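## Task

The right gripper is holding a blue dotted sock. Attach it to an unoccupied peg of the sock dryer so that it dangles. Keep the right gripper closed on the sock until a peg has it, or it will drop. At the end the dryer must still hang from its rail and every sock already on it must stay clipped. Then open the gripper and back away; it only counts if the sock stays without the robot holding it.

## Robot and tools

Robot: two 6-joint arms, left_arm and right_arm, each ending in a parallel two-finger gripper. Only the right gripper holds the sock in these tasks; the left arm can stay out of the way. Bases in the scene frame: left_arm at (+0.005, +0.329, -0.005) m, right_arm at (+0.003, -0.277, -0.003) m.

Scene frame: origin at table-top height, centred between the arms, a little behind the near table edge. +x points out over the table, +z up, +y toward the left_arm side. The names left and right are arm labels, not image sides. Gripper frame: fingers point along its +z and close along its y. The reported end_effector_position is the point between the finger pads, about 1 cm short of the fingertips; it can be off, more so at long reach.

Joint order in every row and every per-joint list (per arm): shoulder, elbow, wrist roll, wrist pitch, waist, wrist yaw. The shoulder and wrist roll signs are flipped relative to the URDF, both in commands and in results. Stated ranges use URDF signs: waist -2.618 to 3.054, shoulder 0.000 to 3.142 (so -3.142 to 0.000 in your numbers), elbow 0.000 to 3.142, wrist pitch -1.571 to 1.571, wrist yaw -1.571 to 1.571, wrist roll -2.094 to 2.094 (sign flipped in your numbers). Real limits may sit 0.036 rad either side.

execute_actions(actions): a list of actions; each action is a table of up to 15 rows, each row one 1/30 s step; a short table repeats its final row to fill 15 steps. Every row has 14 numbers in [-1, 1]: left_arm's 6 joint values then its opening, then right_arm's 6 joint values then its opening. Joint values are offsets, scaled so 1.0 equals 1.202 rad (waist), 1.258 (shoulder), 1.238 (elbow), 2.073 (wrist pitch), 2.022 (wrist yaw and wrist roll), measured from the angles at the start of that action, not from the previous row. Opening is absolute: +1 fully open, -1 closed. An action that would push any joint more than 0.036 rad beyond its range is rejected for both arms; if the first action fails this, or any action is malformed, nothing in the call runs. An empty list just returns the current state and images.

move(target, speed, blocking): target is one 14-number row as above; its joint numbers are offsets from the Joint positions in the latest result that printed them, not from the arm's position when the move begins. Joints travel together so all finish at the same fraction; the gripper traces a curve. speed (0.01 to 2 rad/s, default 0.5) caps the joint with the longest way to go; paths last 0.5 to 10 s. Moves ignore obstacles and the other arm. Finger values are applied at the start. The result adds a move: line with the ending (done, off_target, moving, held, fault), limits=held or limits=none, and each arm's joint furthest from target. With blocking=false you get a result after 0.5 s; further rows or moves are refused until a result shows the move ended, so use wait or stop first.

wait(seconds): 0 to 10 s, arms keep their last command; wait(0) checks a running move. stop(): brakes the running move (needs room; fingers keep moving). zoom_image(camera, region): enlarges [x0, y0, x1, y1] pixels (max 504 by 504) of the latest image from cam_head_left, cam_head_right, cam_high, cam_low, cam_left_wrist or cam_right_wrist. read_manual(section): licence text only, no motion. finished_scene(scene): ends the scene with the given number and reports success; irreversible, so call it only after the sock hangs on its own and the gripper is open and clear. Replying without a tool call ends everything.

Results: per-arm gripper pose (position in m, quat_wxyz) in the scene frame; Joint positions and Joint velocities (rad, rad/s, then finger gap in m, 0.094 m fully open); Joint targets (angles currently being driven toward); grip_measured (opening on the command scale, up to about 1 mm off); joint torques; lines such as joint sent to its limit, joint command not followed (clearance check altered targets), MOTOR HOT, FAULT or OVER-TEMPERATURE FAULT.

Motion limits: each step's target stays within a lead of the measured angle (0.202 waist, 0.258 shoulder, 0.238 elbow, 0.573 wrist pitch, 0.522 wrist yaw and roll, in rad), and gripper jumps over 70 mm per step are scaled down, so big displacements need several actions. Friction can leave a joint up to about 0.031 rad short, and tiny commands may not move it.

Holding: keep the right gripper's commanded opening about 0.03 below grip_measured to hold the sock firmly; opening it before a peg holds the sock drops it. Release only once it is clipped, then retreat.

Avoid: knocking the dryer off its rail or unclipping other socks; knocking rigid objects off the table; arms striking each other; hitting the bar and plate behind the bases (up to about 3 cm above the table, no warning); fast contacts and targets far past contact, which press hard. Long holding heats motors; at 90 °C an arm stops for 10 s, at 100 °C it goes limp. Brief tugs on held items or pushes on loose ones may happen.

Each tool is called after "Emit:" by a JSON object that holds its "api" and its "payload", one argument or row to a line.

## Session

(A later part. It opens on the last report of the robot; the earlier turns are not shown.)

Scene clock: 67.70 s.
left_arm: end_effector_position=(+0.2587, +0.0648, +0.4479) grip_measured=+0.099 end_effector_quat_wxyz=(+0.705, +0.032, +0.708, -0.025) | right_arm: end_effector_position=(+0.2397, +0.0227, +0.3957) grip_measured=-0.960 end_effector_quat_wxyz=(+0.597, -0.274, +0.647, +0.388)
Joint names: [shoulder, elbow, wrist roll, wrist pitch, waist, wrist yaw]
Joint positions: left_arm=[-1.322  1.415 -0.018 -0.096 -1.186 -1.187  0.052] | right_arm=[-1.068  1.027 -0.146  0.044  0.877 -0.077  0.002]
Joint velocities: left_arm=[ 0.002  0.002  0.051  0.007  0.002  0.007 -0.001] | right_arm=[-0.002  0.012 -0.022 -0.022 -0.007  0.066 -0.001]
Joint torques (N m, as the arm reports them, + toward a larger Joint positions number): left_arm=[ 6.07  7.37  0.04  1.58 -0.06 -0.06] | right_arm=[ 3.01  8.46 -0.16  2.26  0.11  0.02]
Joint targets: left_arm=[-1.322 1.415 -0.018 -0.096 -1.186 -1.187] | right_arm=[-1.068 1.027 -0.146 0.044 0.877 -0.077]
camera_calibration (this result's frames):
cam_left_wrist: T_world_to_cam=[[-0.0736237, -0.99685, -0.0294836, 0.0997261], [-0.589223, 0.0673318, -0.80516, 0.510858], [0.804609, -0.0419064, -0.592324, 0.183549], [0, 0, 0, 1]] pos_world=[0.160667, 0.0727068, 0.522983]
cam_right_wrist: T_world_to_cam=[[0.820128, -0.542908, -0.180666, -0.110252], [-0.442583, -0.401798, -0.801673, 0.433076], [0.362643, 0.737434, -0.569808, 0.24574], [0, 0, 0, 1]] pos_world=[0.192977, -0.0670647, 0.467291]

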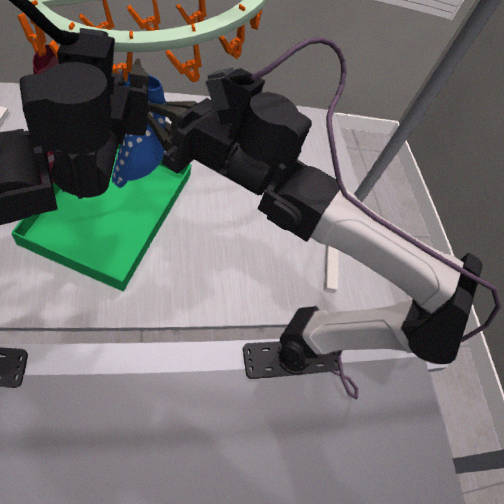

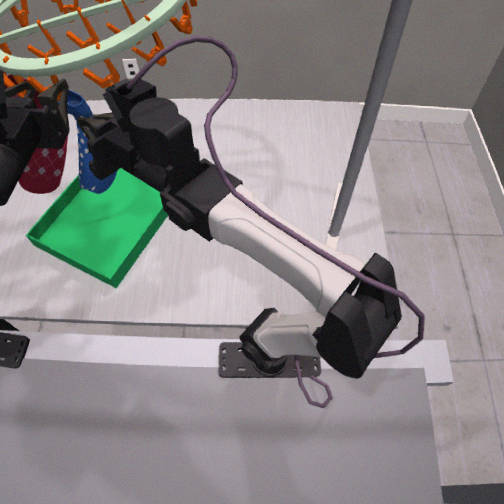

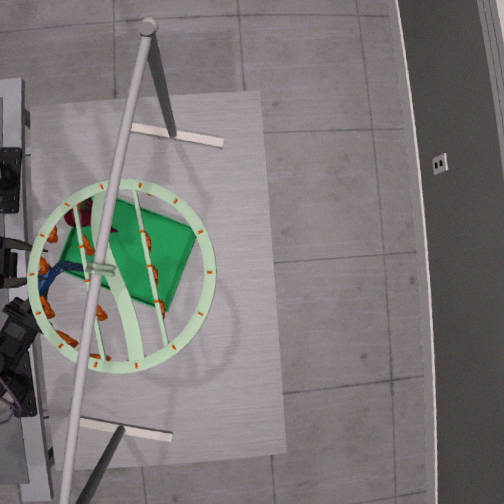

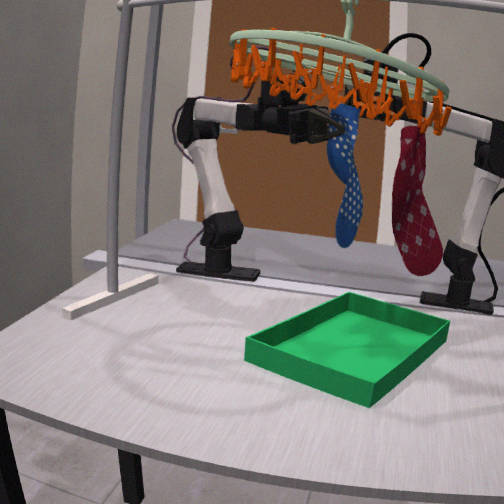

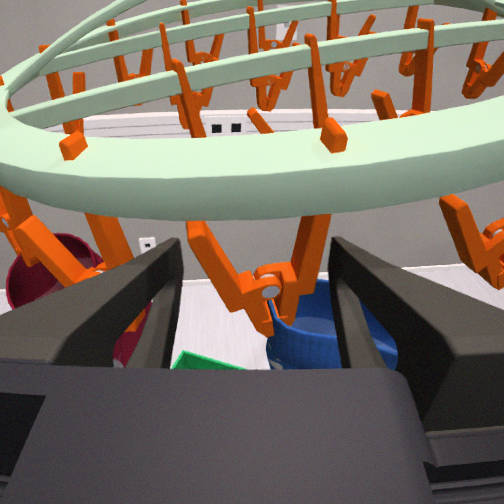

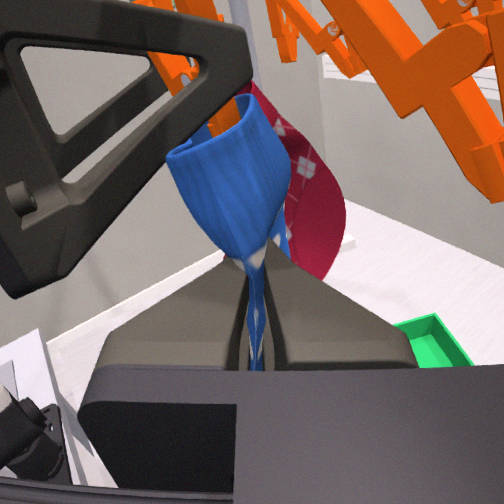

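Emit:
{"api": "execute_actions", "payload": {
  "actions": [
    [[0,0,0,0,0,0,0.15,0,0,0,0,0,0,-0.4]]
  ]
}}

Emit:
{"api": "move", "payload": {
  "target": [0,0,0,0,-0.252,-0.148,0.15,0.278,-0.091,0,-0.116,0,0,-0.4],
  "speed": 0.3
}}

Scene clock: 69.90 s.
left_arm: end_effector_position=(+0.2587, +0.0648, +0.4479) grip_measured=+0.149 end_effector_quat_wxyz=(+0.705, +0.032, +0.708, -0.025) | right_arm: end_effector_position=(+0.2397, +0.0227, +0.3957) grip_measured=-0.402 end_effector_quat_wxyz=(+0.597, -0.274, +0.647, +0.388)
Joint names: [shoulder, elbow, wrist roll, wrist pitch, waist, wrist yaw]
Joint positions: left_arm=[-1.322  1.415 -0.018 -0.096 -1.186 -1.187  0.054] | right_arm=[-1.068  1.027 -0.146  0.044  0.877 -0.077  0.028]
Joint velocities: left_arm=[ 0.002 -0.012  0.022 -0.022  0.012  0.007  0.   ] | right_arm=[-0.022 -0.002 -0.037 -0.007 -0.012 -0.022 -0.   ]
Joint torques (N m, as the arm reports them, + toward a larger Joint positions number): left_arm=[ 6.1   7.57  0.05  1.57 -0.06 -0.07] | right_arm=[ 3.02  8.44 -0.18  2.26  0.05  0.02]
Joint targets: left_arm=[-1.322 1.415 -0.018 -0.096 -1.186 -1.187] | right_arm=[-1.068 1.027 -0.146 0.044 0.877 -0.077]
camera_calibration (this result's frames):
cam_left_wrist: T_world_to_cam=[[-0.0736237, -0.99685, -0.0294836, 0.0997261], [-0.589223, 0.0673318, -0.80516, 0.510858], [0.804609, -0.0419064, -0.592324, 0.183549], [0, 0, 0, 1]] pos_world=[0.160667, 0.0727068, 0.522983]
cam_right_wrist: T_world_to_cam=[[0.820128, -0.542908, -0.180666, -0.110252], [-0.442583, -0.401798, -0.801673, 0.433076], [0.362643, 0.737434, -0.569808, 0.24574], [0, 0, 0, 1]] pos_world=[0.192977, -0.0670647, 0.467291]

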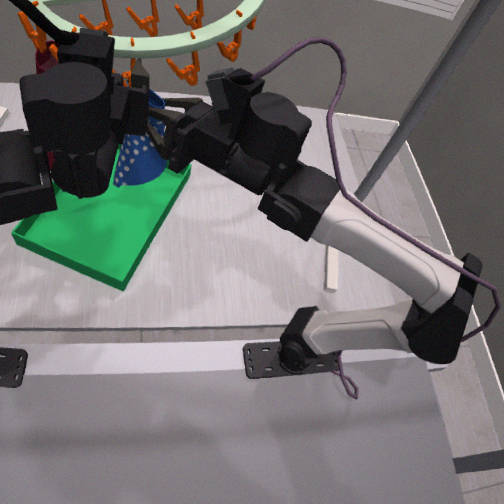

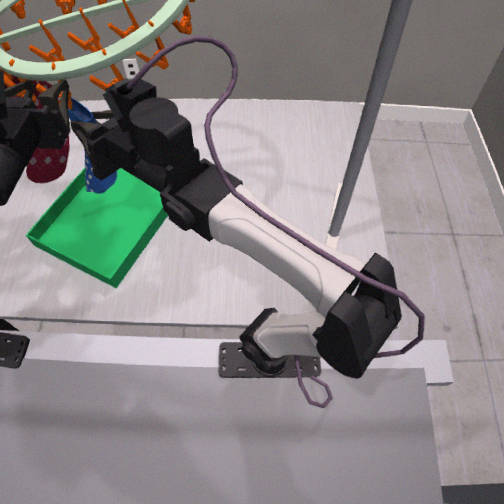

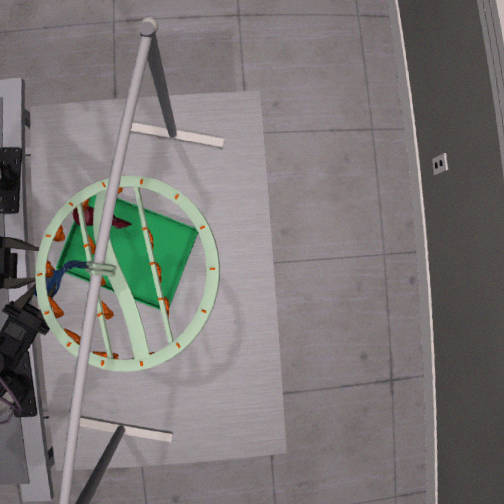

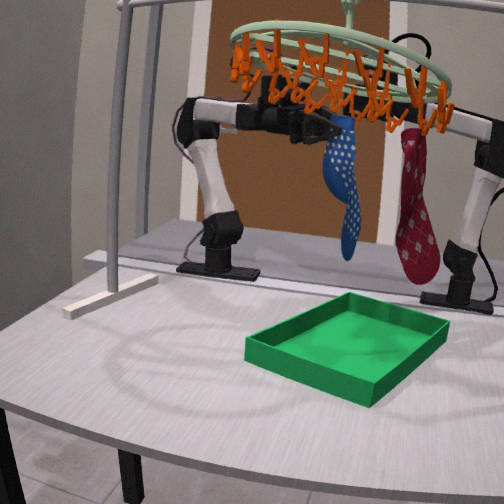

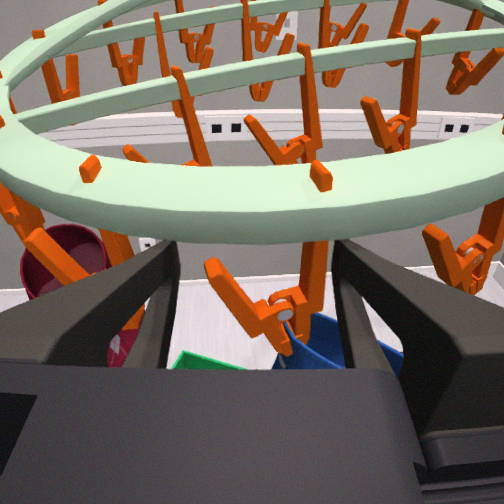

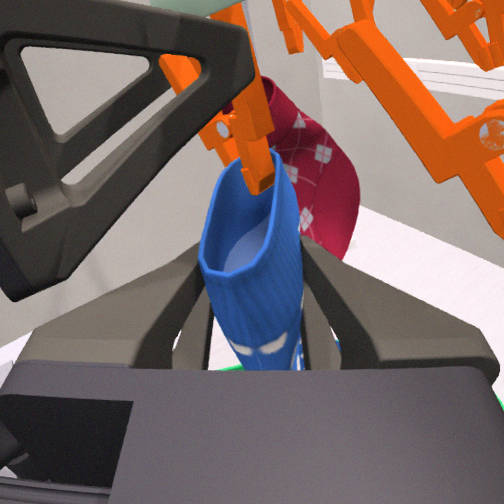

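Scene clock: 71.73 s.
left_arm: end_effector_position=(+0.1818, +0.0523, +0.4485) grip_measured=+0.149 end_effector_quat_wxyz=(+0.705, +0.033, +0.708, -0.026) | right_arm: end_effector_position=(+0.1846, -0.0471, +0.4064) grip_measured=-0.402 end_effector_quat_wxyz=(+0.605, -0.271, +0.638, +0.392)
Joint names: [shoulder, elbow, wrist roll, wrist pitch, waist, wrist yaw]
Joint positions: left_arm=[-1.322  1.415 -0.018 -0.096 -1.479 -1.478  0.054] | right_arm=[-0.734  0.944 -0.146 -0.181  0.877 -0.077  0.028]
Joint velocities: left_arm=[ 0.002 -0.012  0.051  0.022 -0.002 -0.037  0.   ] | right_arm=[ 0.007 -0.012  0.066  0.037  0.027 -0.037 -0.001]
Joint torques (N m, as the arm reports them, + toward a larger Joint positions number): left_arm=[ 5.89  7.45  0.02  1.34 -0.8  -0.15] | right_arm=[ 1.39  5.49 -0.17  2.1   0.06  0.01]
Joint targets: left_arm=[-1.322 1.415 -0.018 -0.096 -1.489 -1.487] | right_arm=[-0.718 0.915 -0.146 -0.196 0.877 -0.077]
move: off_target (right_arm); limits=none; left_arm: farthest joint: the waist, 0.010 radians from its target (0.303 radians at the start); right_arm: farthest joint: the elbow, 0.030 radians from its target (0.113 radians at the start)
camera_calibration (this result's frames):
cam_left_wrist: T_world_to_cam=[[-0.075501, -0.996706, -0.0296158, 0.0820802], [-0.588588, 0.068521, -0.805524, 0.466896], [0.8049, -0.0433864, -0.591822, 0.245078], [0, 0, 0, 1]] pos_world=[0.0837425, 0.0604508, 0.52357]
cam_right_wrist: T_world_to_cam=[[0.822518, -0.540007, -0.178484, -0.102289], [-0.430228, -0.385515, -0.816261, 0.393643], [0.371978, 0.748178, -0.549419, 0.313802], [0, 0, 0, 1]] pos_world=[0.136764, -0.138261, 0.475468]

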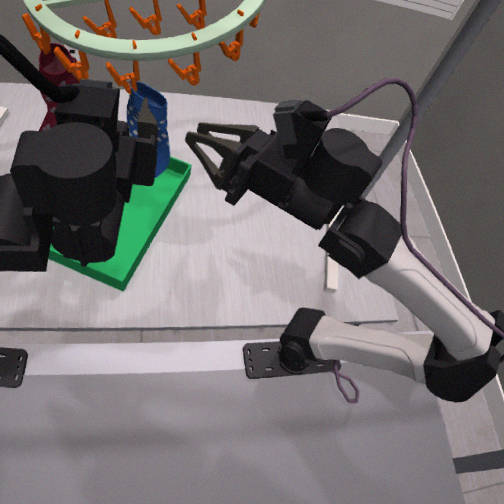

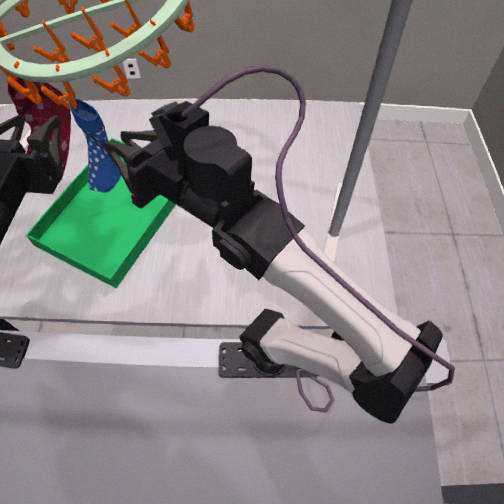

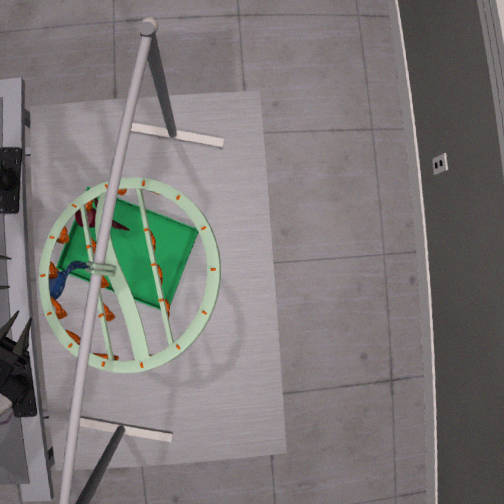

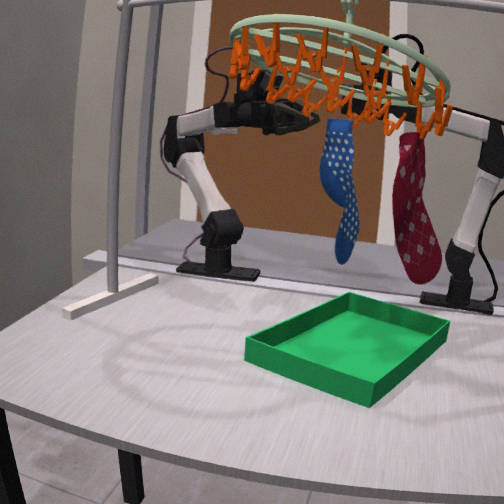

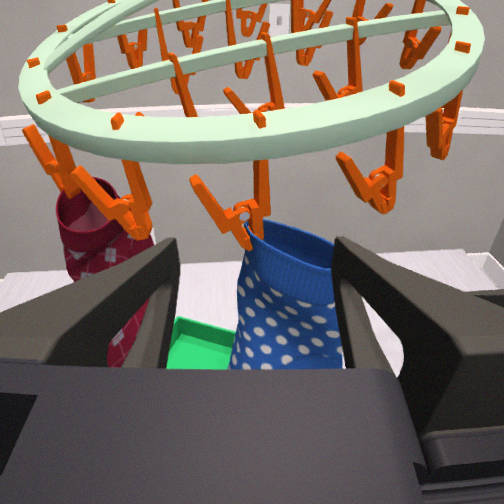

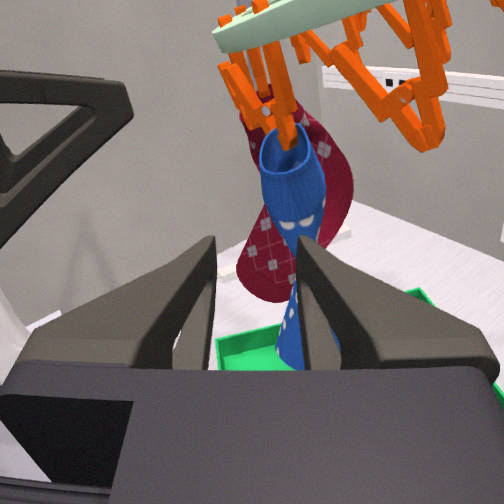

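Emit:
{"api": "finished_scene", "payload": {
  "scene": 1
}}

The scene is finished: the task was done.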